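# Move the part from the rack into the cabinet

## Task

Take the part sitting on the rack and place it inside the cabinet, then release it and pull the gripper away from it.

## Robot and tools

Robot: two arms, left_arm and right_arm, each ending in a two-finger gripper. All numbers live in one shared scene frame. Its origin is on the table surface midway between the arms, +x points out across the table, +z points up, and left_arm sits on the +y side. The arm names do not tell you which side of a camera picture something is on. Each gripper's fingers extend along its own +z axis and close along its own y axis. The reported end_effector_position is the spot between the finger pads, roughly 1 cm short of the fingertips. Printed hand positions can be slightly wrong, more so when the arm is stretched far, and motions often finish a centimetre or more away from the command, usually low.

Row format (used by every moving call): a flat list of 16 numbers covering both arms, even when only one moves. Order: left_arm x, y, z, qw, qx, qy, qz, opening, then right_arm x, y, z, qw, qx, qy, qz, opening. x, y, z are an absolute target position in metres in the scene frame; qw..qz are an absolute target orientation quaternion, w first, in the scene frame. Together these are a pose, not an offset. Opening runs from -1 (closed) to +1 (fully open, 0.094 m). To keep an arm still, repeat its last reported pose and desired opening exactly; to keep an orientation, repeat the same quaternion rather than copying a drifted reading.

execute_actions(actions): a list of up to 15 actions run one after another. Each action is a table of up to 15 rows, one row per 1/30 s control step; if fewer than 15 rows are given, the last row is held for the remaining steps. An empty list only returns state and images. Every step, the commanded pose is limited to 70 mm and 16 degrees from the gripper's measured pose, so large jumps take several actions, and the arm stops at its last limited pose. An action is rejected for both arms if any target lies more than 0.6 m from the gripper's current position along any of that gripper's axes; if the first action is rejected or any action is malformed, nothing runs.

move(target, speed, blocking): target is one 16-number row as above. Both grippers travel in straight lines toward their poses and arrive together, taking 0.5 to 10 s (cut off at 10 s). speed is top path speed in m/s, 0.002 to 0.5, default 0.25; rotation is capped at twice that value in rad/s. The opening is applied at the start. Paths ignore obstacles and the other arm, and the real gripper may lag, wander or overshoot speed, especially near full stretch. Faster contact hits harder; aiming past a contact presses harder. With blocking=false a result comes back after 0.5 s while motion continues; until a result shows the move ended, use wait or stop before sending other motion. The result adds a move: line giving the ending (done, off_target, moving, held, fault) and active limits (limits=paced means the pose was clipped; limits=held means a check blocked steps and the arm may then surge), plus each gripper's distance to its pose. If only one arm is named, the other finished fine.

wait(seconds): 0 to 10 s, arms keep their last command; a running move continues and the wait ends early if it finishes. stop(): brakes a running move, needing stopping room; fingers keep moving. zoom_image(camera, region): camera is cam_left_wrist or cam_right_wrist (both 616x616); region is [x0, y0, x1, y1] pixels from the top-left, at most 504x504. finished_scene(scene): ends the scene, irreversibly; only call it once the part is resting in the cabinet, released, with the gripper clear.

Results: a state line left_arm: ... | right_arm: ... with each gripper's position and quaternion; Hand target lines show the pose each arm is currently driven toward; Joint positions (last value is the measured finger opening in metres); joint torques (offset, scaled, noisy; not zero in free air); grip_measured, the opening on the command scale (each gripper may read about 1 mm off). A pose unreachable line means the clearance check altered or blocked that arm's command. FAULT or OVER-TEMPERATURE FAULT lines mean an arm was halted. Joint ranges (rad): waist -2.618 to 3.054, shoulder 0.000 to 3.142, elbow 0.000 to 3.142, wrist pitch -1.571 to 1.571, wrist yaw -1.571 to 1.571, wrist roll -2.094 to 2.094; elbows never fully straighten.

Gripping: to hold, keep commanding an opening below grip_measured; about 0.03 below is firm, less is lighter. Pad force tops out near 50 to 62 N, lower on thin (under ~2 mm) parts, with a brief spike at first touch. The part may occasionally be tugged while held, so grip securely.

Cautions: do not let anything leave the table; never let the arms collide or press on each other; avoid drops, slams and hard shoves. Holding loads heats motors: MOTOR HOT appears from 75 C, at 90 C the arm halts 10 s, at 100 C it goes limp and falls, so do not hold the part longer than needed. The robot keeps holding its last command while you compose replies, so leave arms in safe poses. Quick, smooth, low-effort motion is preferred.

Each tool is called after "Emit:" by a JSON object that holds its "api" and its "payload", one argument or row to a line.

## Session

Emit:
{"api": "execute_actions", "payload": {
  "actions": []
}}

Scene clock: 0.00 s.
left_arm: end_effector_position=(+0.0782, +0.3078, +0.1305) grip_measured=+1.000 end_effector_quat_wxyz=(+0.090, +0.822, -0.531, +0.184) | right_arm: end_effector_position=(+0.5344, -0.1642, +0.1063) grip_measured=+1.000 end_effector_quat_wxyz=(+0.442, +0.004, +0.893, +0.091)
Joint positions: left_arm=[ 0.994  1.217  0.962 -1.506  0.369 -0.962  0.094] | right_arm=[0.45  1.85  1.122 0.084 0.151 0.32  0.094]
Joint velocities: left_arm=[-0.012 -0.017  0.007  0.007 -0.007 -0.037  0.   ] | right_arm=[ 0.022 -0.012  0.002 -0.037 -0.051 -0.007  0.   ]
Joint torques (N m, as the arm reports them, + toward a larger angle): no reading
Motor temperatures (°C, as the motors report them): left_arm=[23 25 22 23 21 22] | right_arm=[25 25 22 23 23 22]
Hand target (left_arm): +0.079, +0.310, +0.134; +0.081, +0.822, -0.532, +0.184
Hand target (right_arm): +0.538, -0.163, +0.120; +0.455, +0.006, +0.885, +0.094

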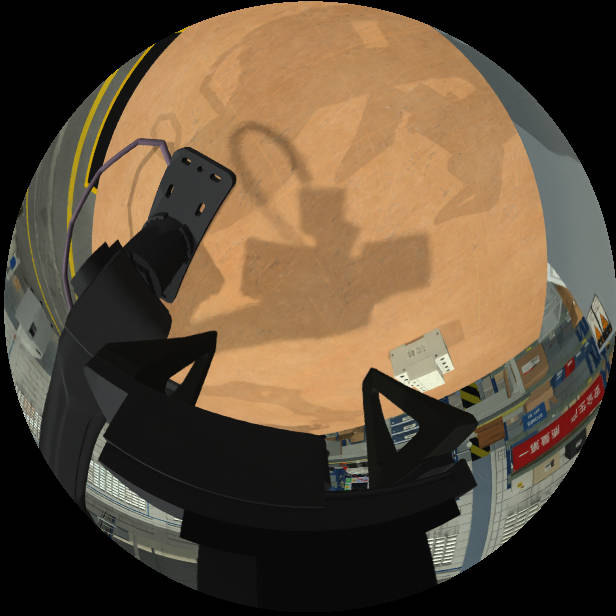

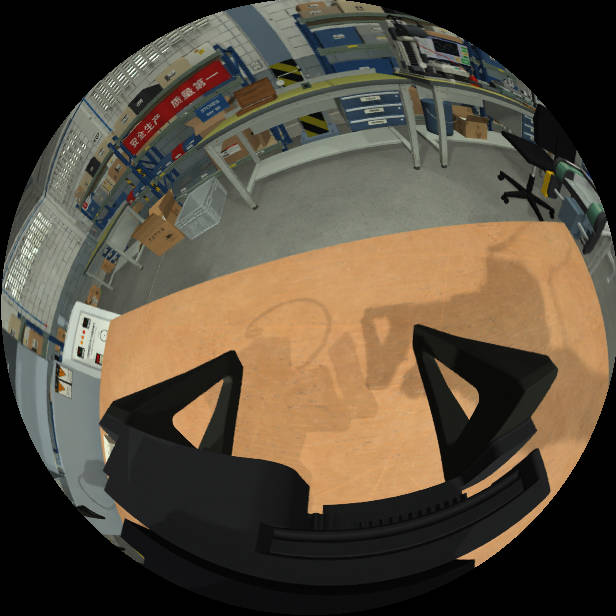

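Emit:
{"api": "move", "payload": {
  "target": [0.2,0.25,0.35,0,0.84,-0.54,0,1,0.5344,-0.1642,0.1063,0.442,0.004,0.893,0.091,1]
}}

Emit:
{"api": "move", "payload": {
  "target": [0.2,0.25,0.35,0,0.84,-0.54,0,1,0.45,-0.05,0.3,0.65,-0.65,0.27,0.27,1]
}}

Scene clock: 19.77 s.
left_arm: end_effector_position=(+0.2003, +0.2490, +0.3402) grip_measured=+1.000 end_effector_quat_wxyz=(-0.160, +0.807, -0.520, +0.229) | right_arm: end_effector_position=(+0.5344, -0.1642, +0.1063) grip_measured=+1.000 end_effector_quat_wxyz=(+0.442, +0.004, +0.893, +0.091)
Joint positions: left_arm=[ 0.103  1.262  1.816 -1.559  0.037 -1.9    0.094] | right_arm=[0.45  1.85  1.122 0.084 0.151 0.32  0.094]
Joint velocities: left_arm=[-0.017  0.012 -0.017  0.007 -0.037 -0.081  0.   ] | right_arm=[-0.022 -0.027  0.007 -0.022 -0.022  0.066  0.   ]
Joint torques (N m, as the arm reports them, + toward a larger angle): left_arm=[-0.54 -1.61  8.04  1.39 -0.16 -0.03] | right_arm=[ 0.03 -9.19  6.77  1.37 -0.01 -0.02]
Motor temperatures (°C, as the motors report them): left_arm=[23 25 23 23 21 22] | right_arm=[25 28 23 26 23 22]
Hand target (left_arm): +0.201, +0.250, +0.349; -0.172, +0.805, -0.518, +0.233
Hand target (right_arm): +0.534, -0.164, +0.106; +0.442, +0.004, +0.893, +0.091
Off the commanded pose (left_arm): 0.010 m, 32 deg; orientation clipped at the last step of the last action.
Off the commanded pose (right_arm): 0.000 m, 0 deg.
joint sent to its limit (left arm) — the command would take joint 4 (wrist pitch) past its lower limit, so that joint was sent only as far as its limit.
move: off_target (left_arm); limits=paced

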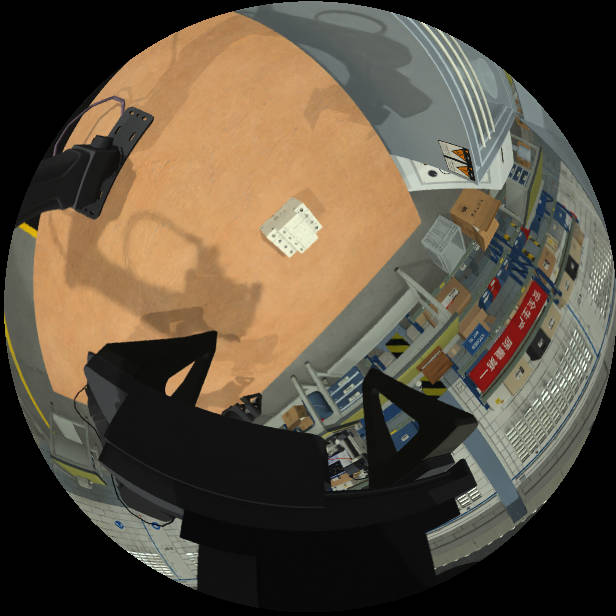

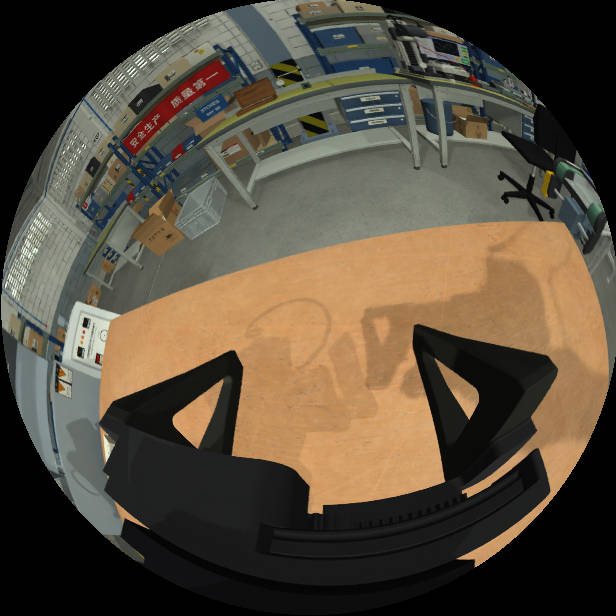

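Scene clock: 24.37 s.
left_arm: end_effector_position=(+0.2003, +0.2491, +0.3402) grip_measured=+1.000 end_effector_quat_wxyz=(-0.160, +0.810, -0.515, +0.229) | right_arm: end_effector_position=(+0.4513, -0.0519, +0.2927) grip_measured=+1.000 end_effector_quat_wxyz=(+0.650, -0.649, +0.283, +0.276)
Joint positions: left_arm=[ 0.1    1.262  1.816 -1.559  0.031 -1.916  0.094] | right_arm=[ 0.315  1.887  1.342  0.538 -1.312 -0.766  0.094]
Joint velocities: left_arm=[ 0.002  0.007 -0.012 -0.022 -0.051 -0.081  0.   ] | right_arm=[-0.002 -0.012  0.017 -0.11  -0.022 -0.007  0.   ]
Joint torques (N m, as the arm reports them, + toward a larger angle): left_arm=[-0.43 -1.89  7.96  1.39 -0.16 -0.03] | right_arm=[ 0.3  -9.42  9.79  0.95 -0.11 -0.07]
Motor temperatures (°C, as the motors report them): left_arm=[23 25 23 24 21 22] | right_arm=[25 29 24 27 23 22]
Hand target (left_arm): +0.200, +0.250, +0.349; -0.172, +0.807, -0.514, +0.234
Hand target (right_arm): +0.452, -0.050, +0.301; +0.652, -0.653, +0.272, +0.273
Off the commanded pose (left_arm): 0.010 m, 32 deg; orientation clipped at the last step of the last action.
Off the commanded pose (right_arm): 0.008 m, 2 deg.
joint sent to its limit (left arm) — the command would take joint 4 (wrist pitch) past its lower limit, so that joint was sent only as far as its limit.
move: off_target (left_arm); limits=paced

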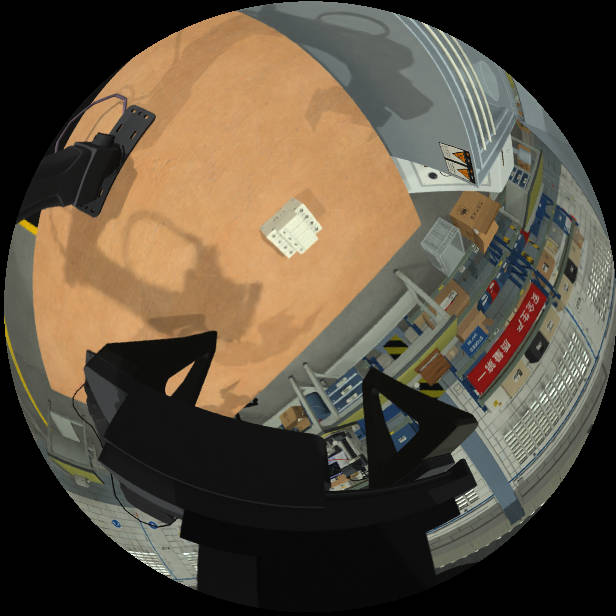

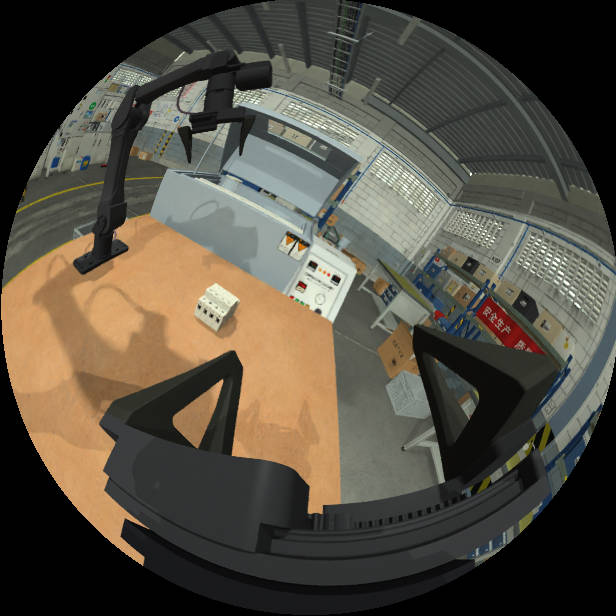

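Emit:
{"api": "move", "payload": {
  "target": [0.15,0.45,0.42,-0.16,0.81,-0.515,0.229,1,0.35,0.1,0.42,0.45,-0.85,0.2,0.2,1]
}}

Scene clock: 29.07 s.
left_arm: end_effector_position=(+0.1505, +0.4526, +0.4080) grip_measured=+1.000 end_effector_quat_wxyz=(-0.322, +0.797, -0.446, +0.250) | right_arm: end_effector_position=(+0.3525, +0.1012, +0.4124) grip_measured=+1.000 end_effector_quat_wxyz=(-0.536, +0.793, -0.225, -0.181)
Joint positions: left_arm=[ 1.143  1.464  2.142 -1.564  0.529 -1.168  0.094] | right_arm=[ 0.774  2.232  2.828 -1.158 -0.829 -1.402  0.094]
Joint velocities: left_arm=[-0.012  0.007 -0.007  0.007  0.022  0.037  0.   ] | right_arm=[ 0.017 -0.027  0.007 -0.037  0.007 -0.007  0.   ]
Joint torques (N m, as the arm reports them, + toward a larger angle): left_arm=[ 0.71 -3.3   7.73  1.56  0.32  0.1 ] | right_arm=[  0.09 -10.53   7.53   1.17  -0.2   -0.06]
Motor temperatures (°C, as the motors report them): left_arm=[23 25 23 24 21 22] | right_arm=[25 29 24 27 23 22]
Hand target (left_arm): +0.149, +0.451, +0.420; -0.339, +0.787, -0.450, +0.251
Hand target (right_arm): +0.349, +0.099, +0.419; -0.541, +0.793, -0.219, -0.177
Off the commanded pose (left_arm): 0.012 m, 20 deg; orientation clipped at the last step of the last action.
Off the commanded pose (right_arm): 0.008 m, 12 deg.
elbow stopped short (right arm): the move would have taken joint 3 (elbow) straighter than the controller allows; a more bent joint 3 avoids this.
joint sent to its limit (left arm) — the command would take joint 4 (wrist pitch) past its lower limit, so that joint was sent only as far as its limit.
move: off_target (left_arm, right_arm); limits=paced

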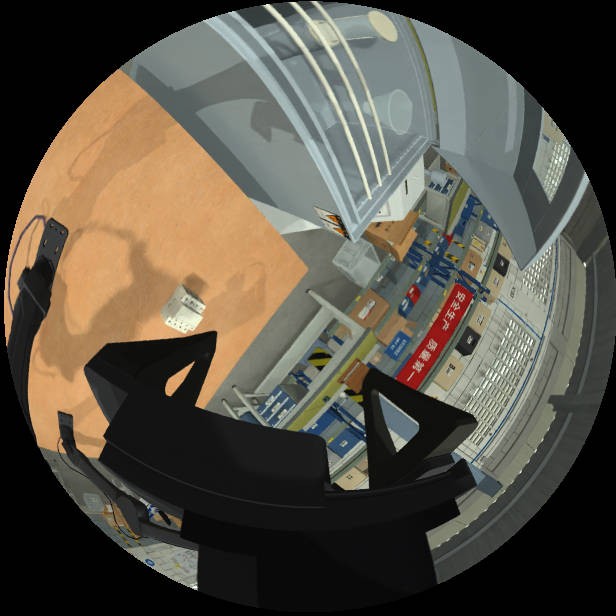

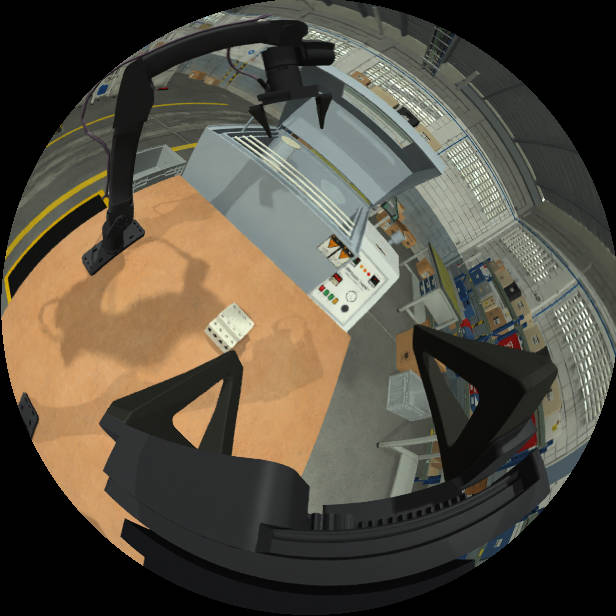

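Emit:
{"api": "move", "payload": {
  "target": [0.15,0.62,0.42,-0.1,0.84,-0.5,0.15,1,0.3525,0.1012,0.4124,-0.536,0.793,-0.225,-0.181,1]
}}

Scene clock: 34.97 s.
left_arm: end_effector_position=(+0.1535, +0.6237, +0.4040) grip_measured=+1.000 end_effector_quat_wxyz=(-0.384, +0.805, -0.406, +0.200) | right_arm: end_effector_position=(+0.3527, +0.1010, +0.4118) grip_measured=+1.000 end_effector_quat_wxyz=(-0.535, +0.794, -0.227, -0.181)
Joint positions: left_arm=[ 1.289  2.057  2.826 -1.564  0.506 -1.125  0.094] | right_arm=[ 0.774  2.232  2.828 -1.16  -0.826 -1.403  0.094]
Joint velocities: left_arm=[ 0.002 -0.007 -0.012  0.022 -0.11   0.007  0.   ] | right_arm=[ 0.022 -0.017  0.007 -0.051  0.022 -0.066  0.   ]
Joint torques (N m, as the arm reports them, + toward a larger angle): left_arm=[ 0.31 -8.67  7.26  1.69  0.11  0.01] | right_arm=[ -0.07 -10.8    5.11   1.35  -0.23  -0.1 ]
Motor temperatures (°C, as the motors report them): left_arm=[23 25 23 24 21 22] | right_arm=[25 29 24 27 23 22]
Hand target (left_arm): +0.149, +0.620, +0.418; -0.405, +0.797, -0.406, +0.191
Hand target (right_arm): +0.353, +0.101, +0.412; -0.536, +0.793, -0.225, -0.181
Off the commanded pose (left_arm): 0.017 m, 35 deg; orientation clipped at the last step of the last action.
Off the commanded pose (right_arm): 0.001 m, 0 deg.
elbow stopped short (left arm): the move would have taken joint 3 (elbow) straighter than the controller allows; a more bent joint 3 avoids this.
move: off_target (left_arm); limits=paced

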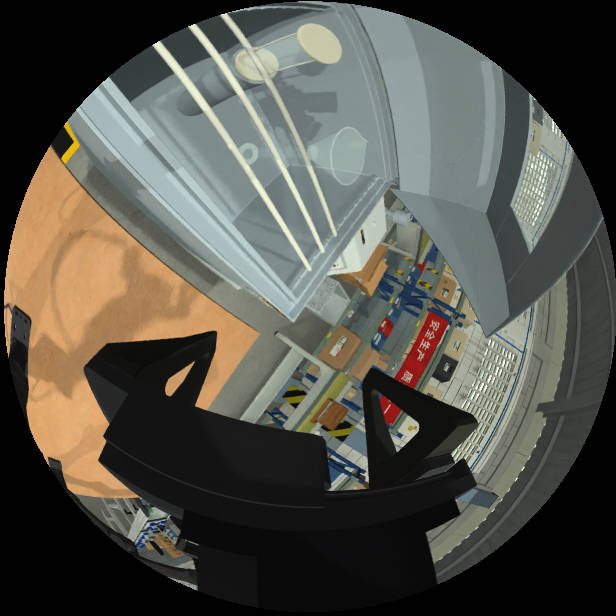

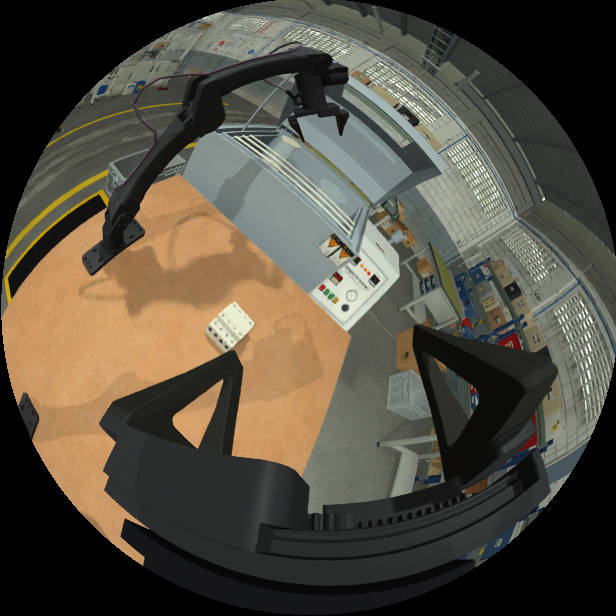

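Emit:
{"api": "move", "payload": {
  "target": [0.2,0.42,0.2,0,0.84,-0.54,0,1,0.45,-0.1,0.3,0.65,-0.65,0.27,0.27,1]
}}

Scene clock: 60.17 s.
left_arm: end_effector_position=(+0.2057, +0.4194, +0.1986) grip_measured=+1.000 end_effector_quat_wxyz=(-0.018, +0.842, -0.538, +0.013) | right_arm: end_effector_position=(+0.4501, -0.0994, +0.3094) grip_measured=+1.000 end_effector_quat_wxyz=(+0.659, -0.653, +0.263, +0.264)
Joint positions: left_arm=[ 0.645  1.742  1.775 -1.561  0.012 -1.355  0.094] | right_arm=[ 0.2    1.844  1.326  0.58  -1.434 -0.746  0.094]
Joint velocities: left_arm=[ 0.017  0.002 -0.007 -0.022 -0.037  0.037  0.   ] | right_arm=[ 0.002 -0.012 -0.007  0.168  0.022  0.066  0.   ]
Joint torques (N m, as the arm reports them, + toward a larger angle): left_arm=[-0.12 -7.64  5.    0.4  -0.2  -0.08] | right_arm=[-0.18 -8.1   5.86  1.13 -0.01  0.04]
Motor temperatures (°C, as the motors report them): left_arm=[23 27 23 25 21 22] | right_arm=[25 31 23 28 23 22]
Hand target (left_arm): +0.201, +0.418, +0.199; -0.018, +0.843, -0.537, +0.003
Hand target (right_arm): +0.451, -0.100, +0.301; +0.655, -0.650, +0.271, +0.274
Off the commanded pose (left_arm): 0.006 m, 3 deg.
Off the commanded pose (right_arm): 0.009 m, 1 deg.
joint sent to its limit (left arm) — the command would take joint 4 (wrist pitch) past its lower limit, so that joint was sent only as far as its limit.
move: off_target (left_arm)

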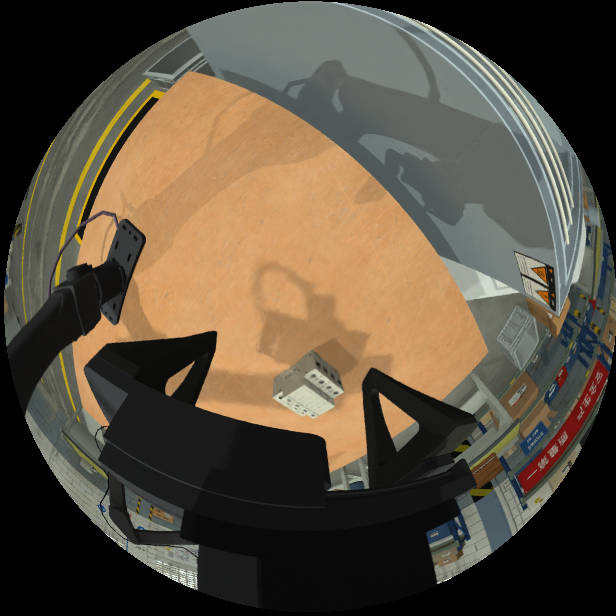

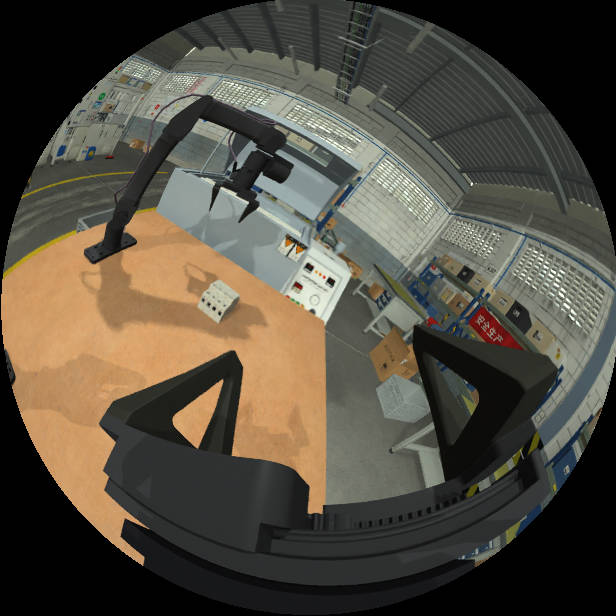

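Emit:
{"api": "move", "payload": {
  "target": [0.24,0.39,0.13,0,0.84,-0.54,0,1,0.45,-0.1,0.3,0.65,-0.65,0.27,0.27,1],
  "speed": 0.15
}}

Scene clock: 66.30 s.
left_arm: end_effector_position=(+0.2398, +0.3892, +0.1297) grip_measured=+1.000 end_effector_quat_wxyz=(+0.007, +0.841, -0.542, +0.003) | right_arm: end_effector_position=(+0.4502, -0.0994, +0.3073) grip_measured=+1.000 end_effector_quat_wxyz=(+0.659, -0.654, +0.262, +0.263)
Joint positions: left_arm=[ 0.51   1.804  1.574 -1.351  0.012 -1.484  0.094] | right_arm=[ 0.2    1.844  1.325  0.561 -1.434 -0.768  0.094]
Joint velocities: left_arm=[ 0.007 -0.002 -0.017  0.037 -0.007 -0.066  0.   ] | right_arm=[-0.007  0.002  0.002 -0.037  0.051  0.11   0.   ]
Joint torques (N m, as the arm reports them, + toward a larger angle): left_arm=[-0.23 -8.04  5.28  0.48 -0.14 -0.07] | right_arm=[-0.07 -9.06  5.88  0.89 -0.03 -0.11]
Motor temperatures (°C, as the motors report them): left_arm=[23 27 23 25 21 22] | right_arm=[25 30 23 28 23 22]
Hand target (left_arm): +0.240, +0.390, +0.130; +0.000, +0.841, -0.541, -0.001
Hand target (right_arm): +0.450, -0.100, +0.300; +0.653, -0.653, +0.271, +0.271
Off the commanded pose (left_arm): 0.001 m, 1 deg.
Off the commanded pose (right_arm): 0.007 m, 2 deg.
move: done

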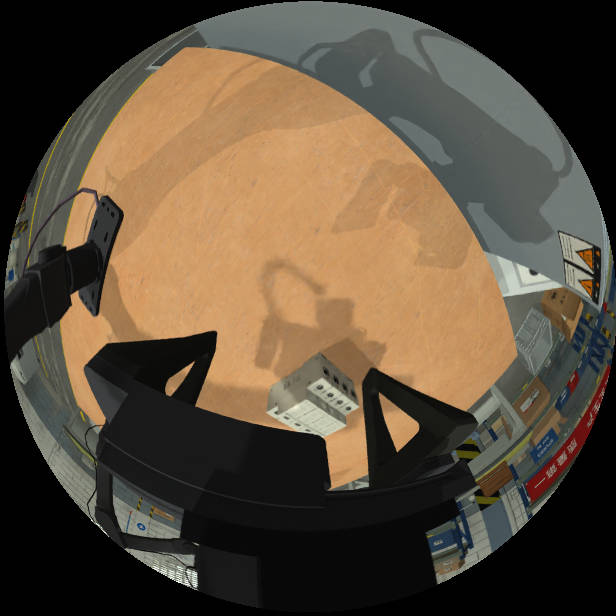

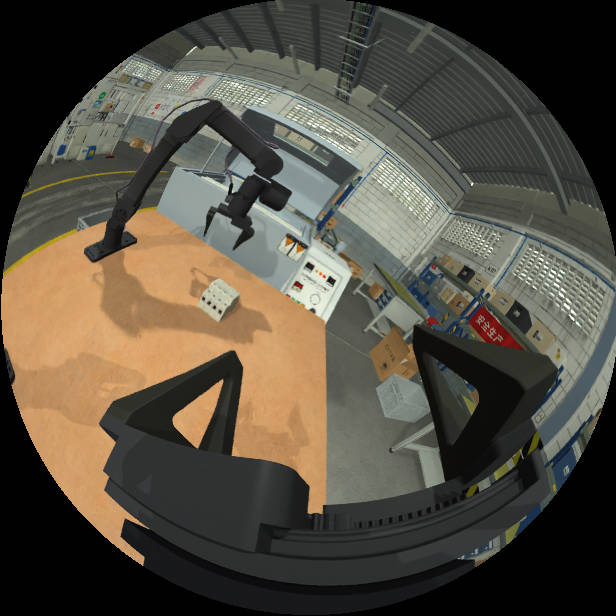

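Emit:
{"api": "zoom_image", "payload": {
  "camera": "cam_left_wrist",
  "region": [200,300,420,460]
}}

Emit:
{"api": "zoom_image", "payload": {
  "camera": "cam_right_wrist",
  "region": [140,180,340,340]
}}

Region (200, 300, 420, 460) of cam_left_wrist's 616x616 image, scaled by 2.291, with more detail than that image has; it fills the top 367 rows of this view, and the rest is white.

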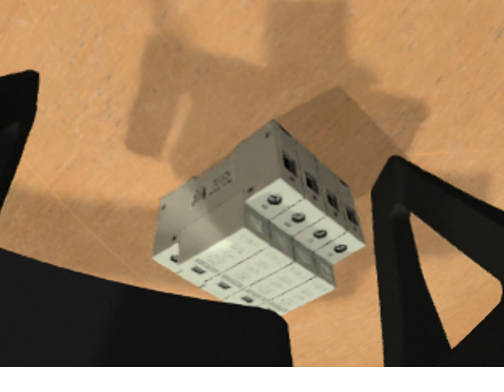

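Region (140, 180, 340, 340) of cam_right_wrist's 616x616 image, scaled by 2.520, with more detail than that image has; it fills the top 403 rows of this view, and the rest is white.

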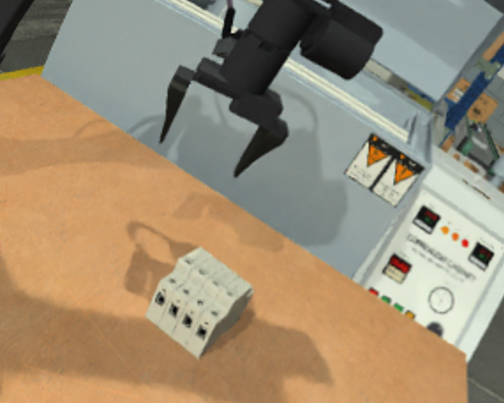

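Emit:
{"api": "move", "payload": {
  "target": [0.27,0.35,0.14,0,0.707,-0.707,0,1,0.45,-0.1,0.3,0.65,-0.65,0.27,0.27,1],
  "speed": 0.15
}}

Emit:
{"api": "zoom_image", "payload": {
  "camera": "cam_right_wrist",
  "region": [140,180,340,340]
}}

Scene clock: 80.10 s.
left_arm: end_effector_position=(+0.2645, +0.3480, +0.1293) grip_measured=+1.000 end_effector_quat_wxyz=(+0.014, +0.712, -0.702, +0.000) | right_arm: end_effector_position=(+0.4502, -0.0994, +0.3070) grip_measured=+1.000 end_effector_quat_wxyz=(+0.658, -0.655, +0.263, +0.263)
Joint positions: left_arm=[ 0.366  1.838  1.615 -1.373  0.012 -1.216  0.094] | right_arm=[ 0.2    1.844  1.325  0.558 -1.434 -0.771  0.094]
Joint velocities: left_arm=[-0.012 -0.002 -0.017 -0.007  0.022 -0.007  0.   ] | right_arm=[-0.002 -0.012  0.002 -0.066  0.007 -0.037  0.   ]
Joint torques (N m, as the arm reports them, + toward a larger angle): left_arm=[-0.37 -7.68  9.35  0.14 -0.13  0.06] | right_arm=[-0.22 -8.83  5.95  0.92 -0.02 -0.11]
Motor temperatures (°C, as the motors report them): left_arm=[23 28 23 24 21 22] | right_arm=[25 30 23 27 23 22]
Hand target (left_arm): +0.270, +0.350, +0.140; -0.000, +0.707, -0.707, -0.000
Hand target (right_arm): +0.450, -0.100, +0.300; +0.653, -0.653, +0.271, +0.271
Off the commanded pose (left_arm): 0.012 m, 2 deg.
Off the commanded pose (right_arm): 0.007 m, 2 deg.
move: off_target (left_arm)

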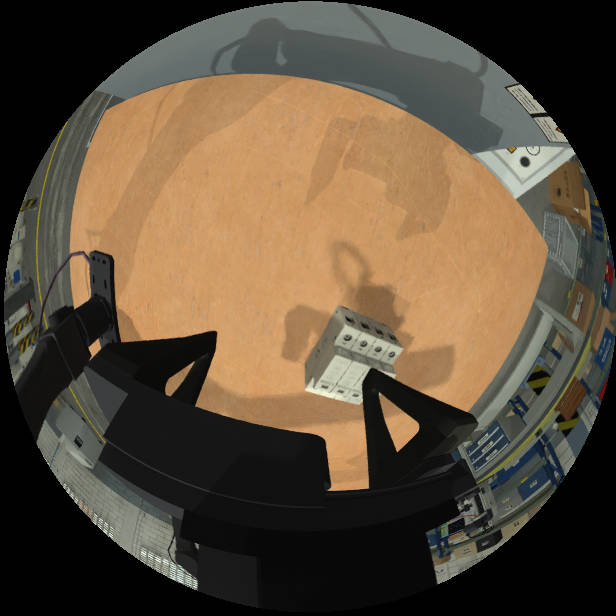

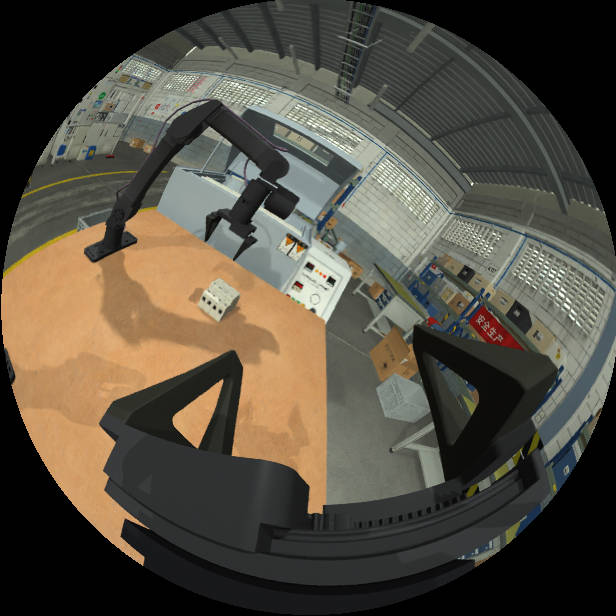

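Region (140, 180, 340, 340) of cam_right_wrist's 616x616 image, scaled by 2.520, with more detail than that image has; it fills the top 403 rows of this view, and the rest is white.

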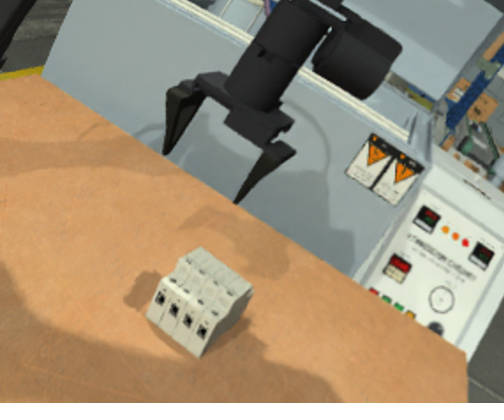

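Emit:
{"api": "move", "payload": {
  "target": [0.318,0.31,0.14,0,0.629,-0.777,0,1,0.45,-0.1,0.3,0.65,-0.65,0.27,0.27,1],
  "speed": 0.15
}}

Emit:
{"api": "zoom_image", "payload": {
  "camera": "cam_right_wrist",
  "region": [140,180,340,340]
}}

Scene clock: 87.63 s.
left_arm: end_effector_position=(+0.3130, +0.3083, +0.1281) grip_measured=+1.000 end_effector_quat_wxyz=(-0.015, -0.633, +0.774, +0.001) | right_arm: end_effector_position=(+0.4502, -0.0994, +0.3069) grip_measured=+1.000 end_effector_quat_wxyz=(+0.658, -0.654, +0.263, +0.263)
Joint positions: left_arm=[ 0.218  1.983  1.806 -1.422  0.012 -1.15   0.094] | right_arm=[ 0.2    1.844  1.325  0.557 -1.434 -0.771  0.094]
Joint velocities: left_arm=[ 0.002 -0.002 -0.017 -0.037 -0.037 -0.051  0.   ] | right_arm=[-0.012 -0.017  0.012  0.081 -0.051 -0.022  0.   ]
Joint torques (N m, as the arm reports them, + toward a larger angle): left_arm=[-0.19 -8.96  9.31  0.12 -0.13  0.04] | right_arm=[-0.22 -8.73  5.88  0.88 -0.01 -0.12]
Motor temperatures (°C, as the motors report them): left_arm=[23 28 24 24 21 22] | right_arm=[25 30 24 27 23 22]
Hand target (left_arm): +0.318, +0.310, +0.140; -0.000, -0.629, +0.777, +0.000
Hand target (right_arm): +0.450, -0.100, +0.300; +0.653, -0.653, +0.271, +0.272
Off the commanded pose (left_arm): 0.013 m, 2 deg.
Off the commanded pose (right_arm): 0.007 m, 1 deg.
move: off_target (left_arm)

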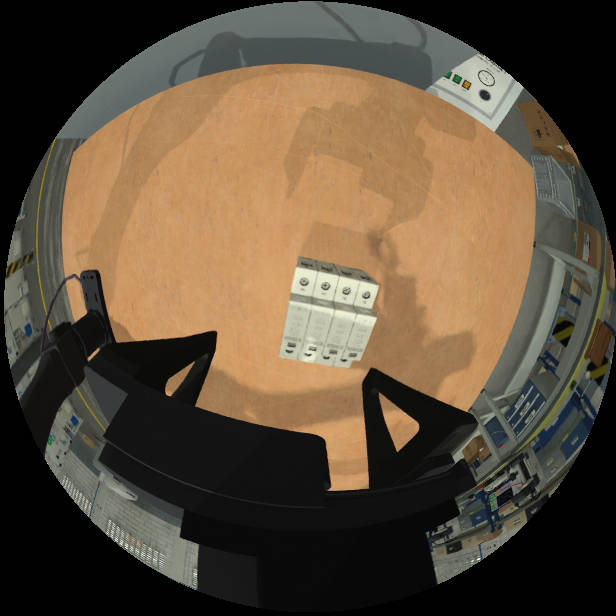

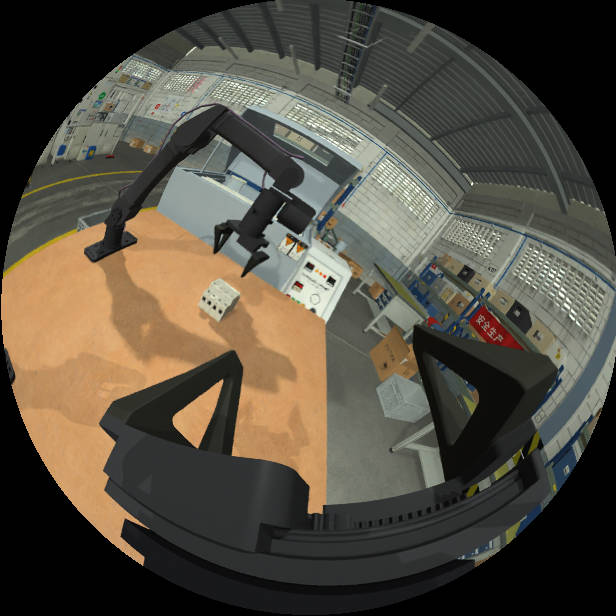

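Region (140, 180, 340, 340) of cam_right_wrist's 616x616 image, scaled by 2.520, with more detail than that image has; it fills the top 403 rows of this view, and the rest is white.

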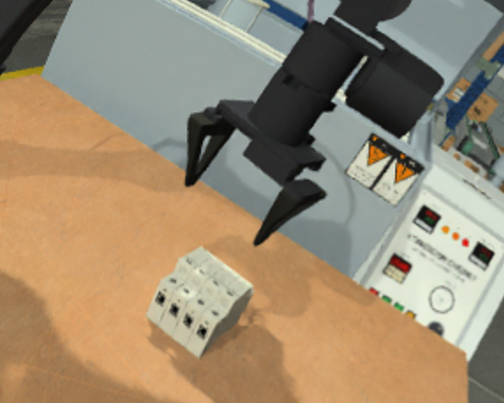

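Emit:
{"api": "move", "payload": {
  "target": [0.342,0.333,0.115,0,0.629,-0.777,0,1,0.45,-0.1,0.3,0.65,-0.65,0.27,0.27,1],
  "speed": 0.1
}}

Emit:
{"api": "zoom_image", "payload": {
  "camera": "cam_right_wrist",
  "region": [140,180,340,340]
}}

Scene clock: 100.60 s.
left_arm: end_effector_position=(+0.3310, +0.3255, +0.1033) grip_measured=+1.000 end_effector_quat_wxyz=(-0.027, -0.629, +0.777, +0.006) | right_arm: end_effector_position=(+0.4502, -0.0994, +0.3069) grip_measured=+1.000 end_effector_quat_wxyz=(+0.658, -0.655, +0.263, +0.263)
Joint positions: left_arm=[ 0.251  2.1    1.879 -1.403  0.012 -1.107  0.094] | right_arm=[ 0.2    1.844  1.325  0.557 -1.434 -0.771  0.094]
Joint velocities: left_arm=[-0.007  0.007 -0.007  0.022 -0.095 -0.037  0.   ] | right_arm=[-0.007 -0.007 -0.007 -0.007 -0.066  0.051  0.   ]
Joint torques (N m, as the arm reports them, + toward a larger angle): left_arm=[ 0.47 -9.9   9.24  0.37 -0.13  0.02] | right_arm=[-0.26 -8.92  5.87  0.89 -0.01 -0.07]
Motor temperatures (°C, as the motors report them): left_arm=[23 28 24 24 21 22] | right_arm=[25 30 24 27 23 22]
Hand target (left_arm): +0.341, +0.333, +0.115; +0.000, -0.629, +0.777, -0.000
Hand target (right_arm): +0.450, -0.100, +0.300; +0.653, -0.653, +0.271, +0.271
Off the commanded pose (left_arm): 0.018 m, 3 deg.
Off the commanded pose (right_arm): 0.007 m, 1 deg.
move: off_target (left_arm)

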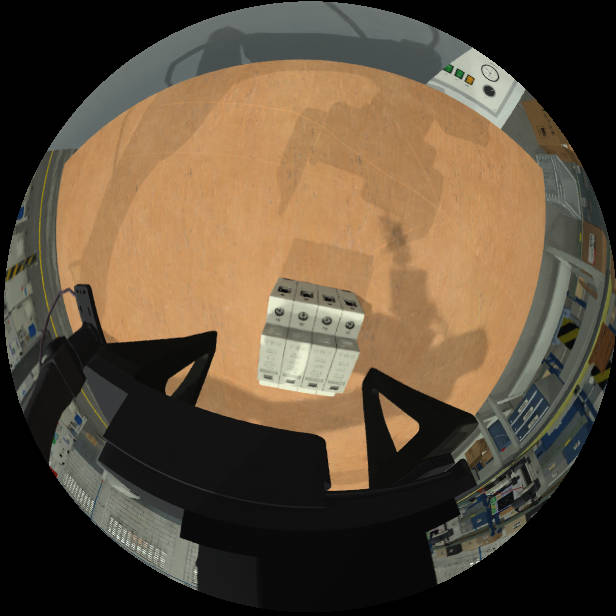

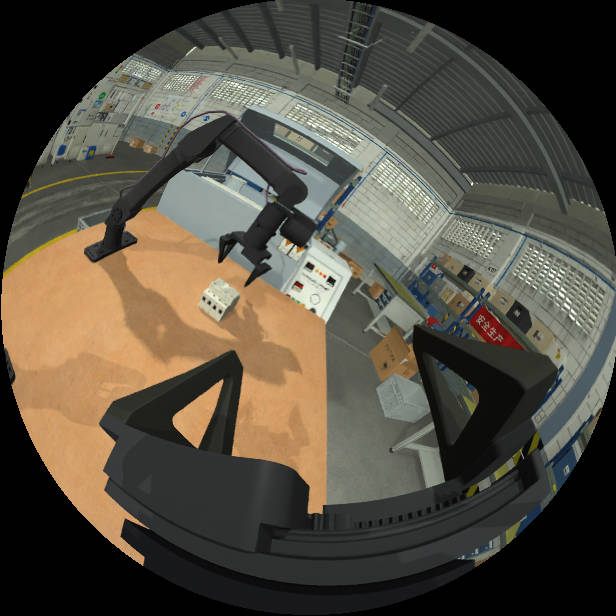

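Region (140, 180, 340, 340) of cam_right_wrist's 616x616 image, scaled by 2.520, with more detail than that image has; it fills the top 403 rows of this view, and the rest is white.

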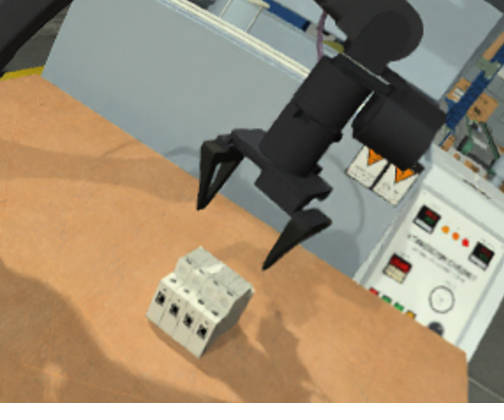

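Emit:
{"api": "move", "payload": {
  "target": [0.352,0.331,0.095,0,0.629,-0.777,0,1,0.45,-0.1,0.3,0.65,-0.65,0.27,0.27,1],
  "speed": 0.05
}}

Emit:
{"api": "zoom_image", "payload": {
  "camera": "cam_right_wrist",
  "region": [140,180,340,340]
}}

Scene clock: 106.43 s.
left_arm: end_effector_position=(+0.3427, +0.3285, +0.0872) grip_measured=+1.000 end_effector_quat_wxyz=(-0.022, -0.629, +0.777, +0.003) | right_arm: end_effector_position=(+0.4502, -0.0994, +0.3069) grip_measured=+1.000 end_effector_quat_wxyz=(+0.658, -0.655, +0.263, +0.263)
Joint positions: left_arm=[ 0.251  2.141  1.879 -1.351  0.012 -1.106  0.094] | right_arm=[ 0.2    1.844  1.325  0.557 -1.434 -0.771  0.094]
Joint velocities: left_arm=[ 0.007 -0.022 -0.012  0.007  0.007  0.022  0.   ] | right_arm=[-0.017  0.017 -0.002  0.051  0.007 -0.081  0.   ]
Joint torques (N m, as the arm reports them, + toward a larger angle): left_arm=[ -0.21 -10.27   7.84   0.43  -0.11  -0.07] | right_arm=[-0.12 -8.77  5.9   0.92 -0.01 -0.12]
Motor temperatures (°C, as the motors report them): left_arm=[23 29 24 24 21 22] | right_arm=[25 30 24 27 23 22]
Hand target (left_arm): +0.352, +0.331, +0.095; -0.000, -0.629, +0.777, -0.000
Hand target (right_arm): +0.450, -0.100, +0.300; +0.653, -0.653, +0.271, +0.271
Off the commanded pose (left_arm): 0.012 m, 3 deg.
Off the commanded pose (right_arm): 0.007 m, 1 deg.
move: off_target (left_arm)

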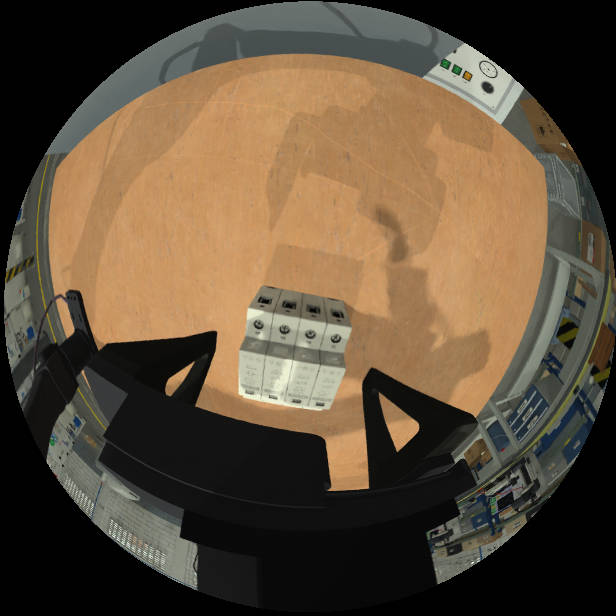

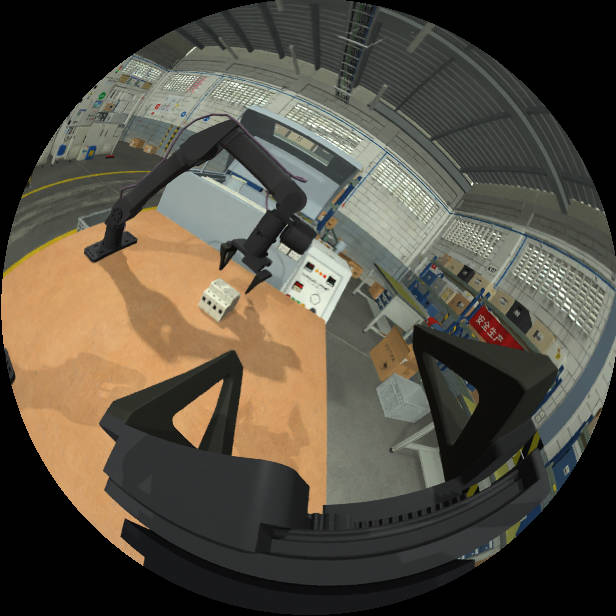

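Region (140, 180, 340, 340) of cam_right_wrist's 616x616 image, scaled by 2.520, with more detail than that image has; it fills the top 403 rows of this view, and the rest is white.

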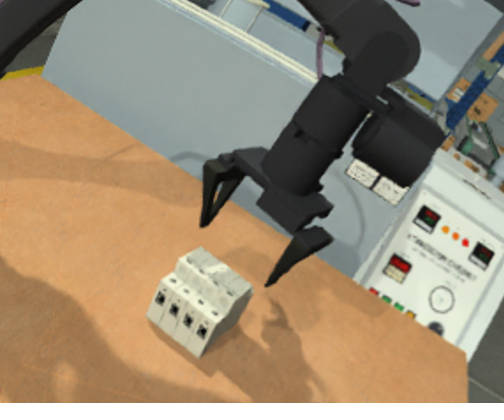

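Emit:
{"api": "move", "payload": {
  "target": [0.352,0.331,0.06,0,0.629,-0.777,0,1,0.45,-0.1,0.3,0.65,-0.65,0.27,0.27,1],
  "speed": 0.04
}}

Emit:
{"api": "zoom_image", "payload": {
  "camera": "cam_right_wrist",
  "region": [140,180,340,340]
}}

Scene clock: 112.23 s.
left_arm: end_effector_position=(+0.3516, +0.3309, +0.0606) grip_measured=+1.000 end_effector_quat_wxyz=(-0.006, -0.629, +0.777, -0.004) | right_arm: end_effector_position=(+0.4502, -0.0994, +0.3069) grip_measured=+1.000 end_effector_quat_wxyz=(+0.658, -0.655, +0.263, +0.263)
Joint positions: left_arm=[ 0.251  2.152  1.792 -1.218  0.012 -1.106  0.094] | right_arm=[ 0.2    1.844  1.325  0.557 -1.434 -0.771  0.094]
Joint velocities: left_arm=[ 0.002 -0.007 -0.007  0.007  0.022  0.007  0.   ] | right_arm=[-0.012 -0.007 -0.022  0.022  0.022  0.007  0.   ]
Joint torques (N m, as the arm reports them, + toward a larger angle): left_arm=[ -0.22 -10.46   5.03   0.52  -0.13  -0.07] | right_arm=[-0.18 -8.86  5.97  0.89 -0.04 -0.09]
Motor temperatures (°C, as the motors report them): left_arm=[23 29 24 24 21 22] | right_arm=[25 30 24 27 23 22]
Hand target (left_arm): +0.352, +0.331, +0.060; -0.000, -0.629, +0.777, -0.000
Hand target (right_arm): +0.450, -0.100, +0.300; +0.653, -0.653, +0.271, +0.271
Off the commanded pose (left_arm): 0.001 m, 1 deg.
Off the commanded pose (right_arm): 0.007 m, 1 deg.
move: done

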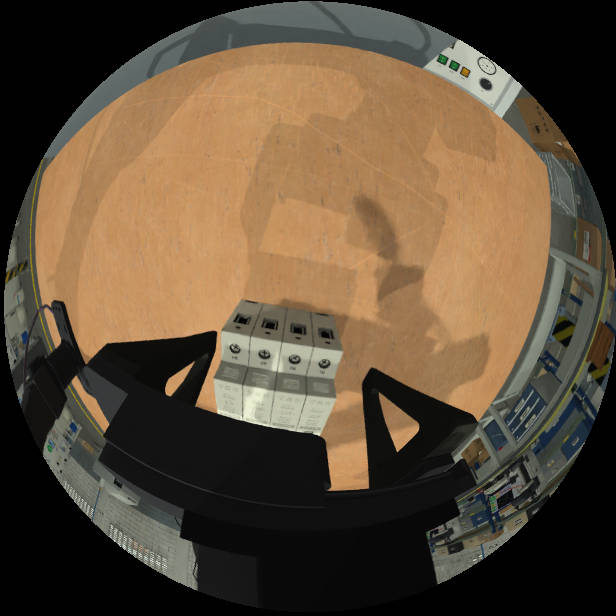

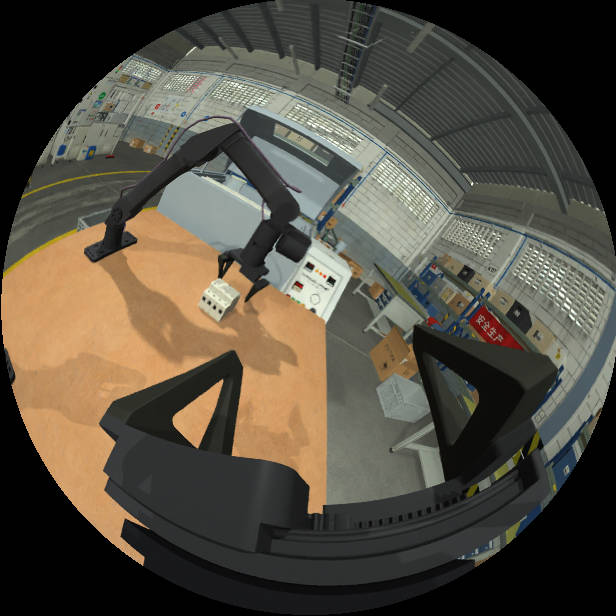

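Region (140, 180, 340, 340) of cam_right_wrist's 616x616 image, scaled by 2.520, with more detail than that image has; it fills the top 403 rows of this view, and the rest is white.

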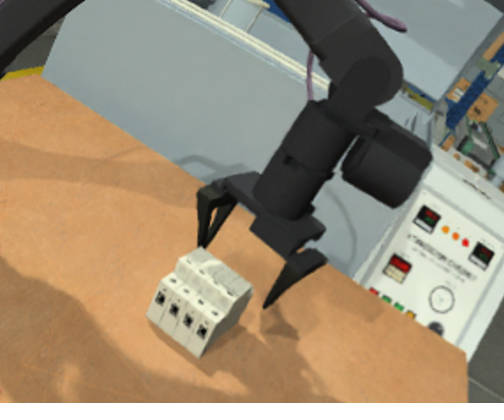

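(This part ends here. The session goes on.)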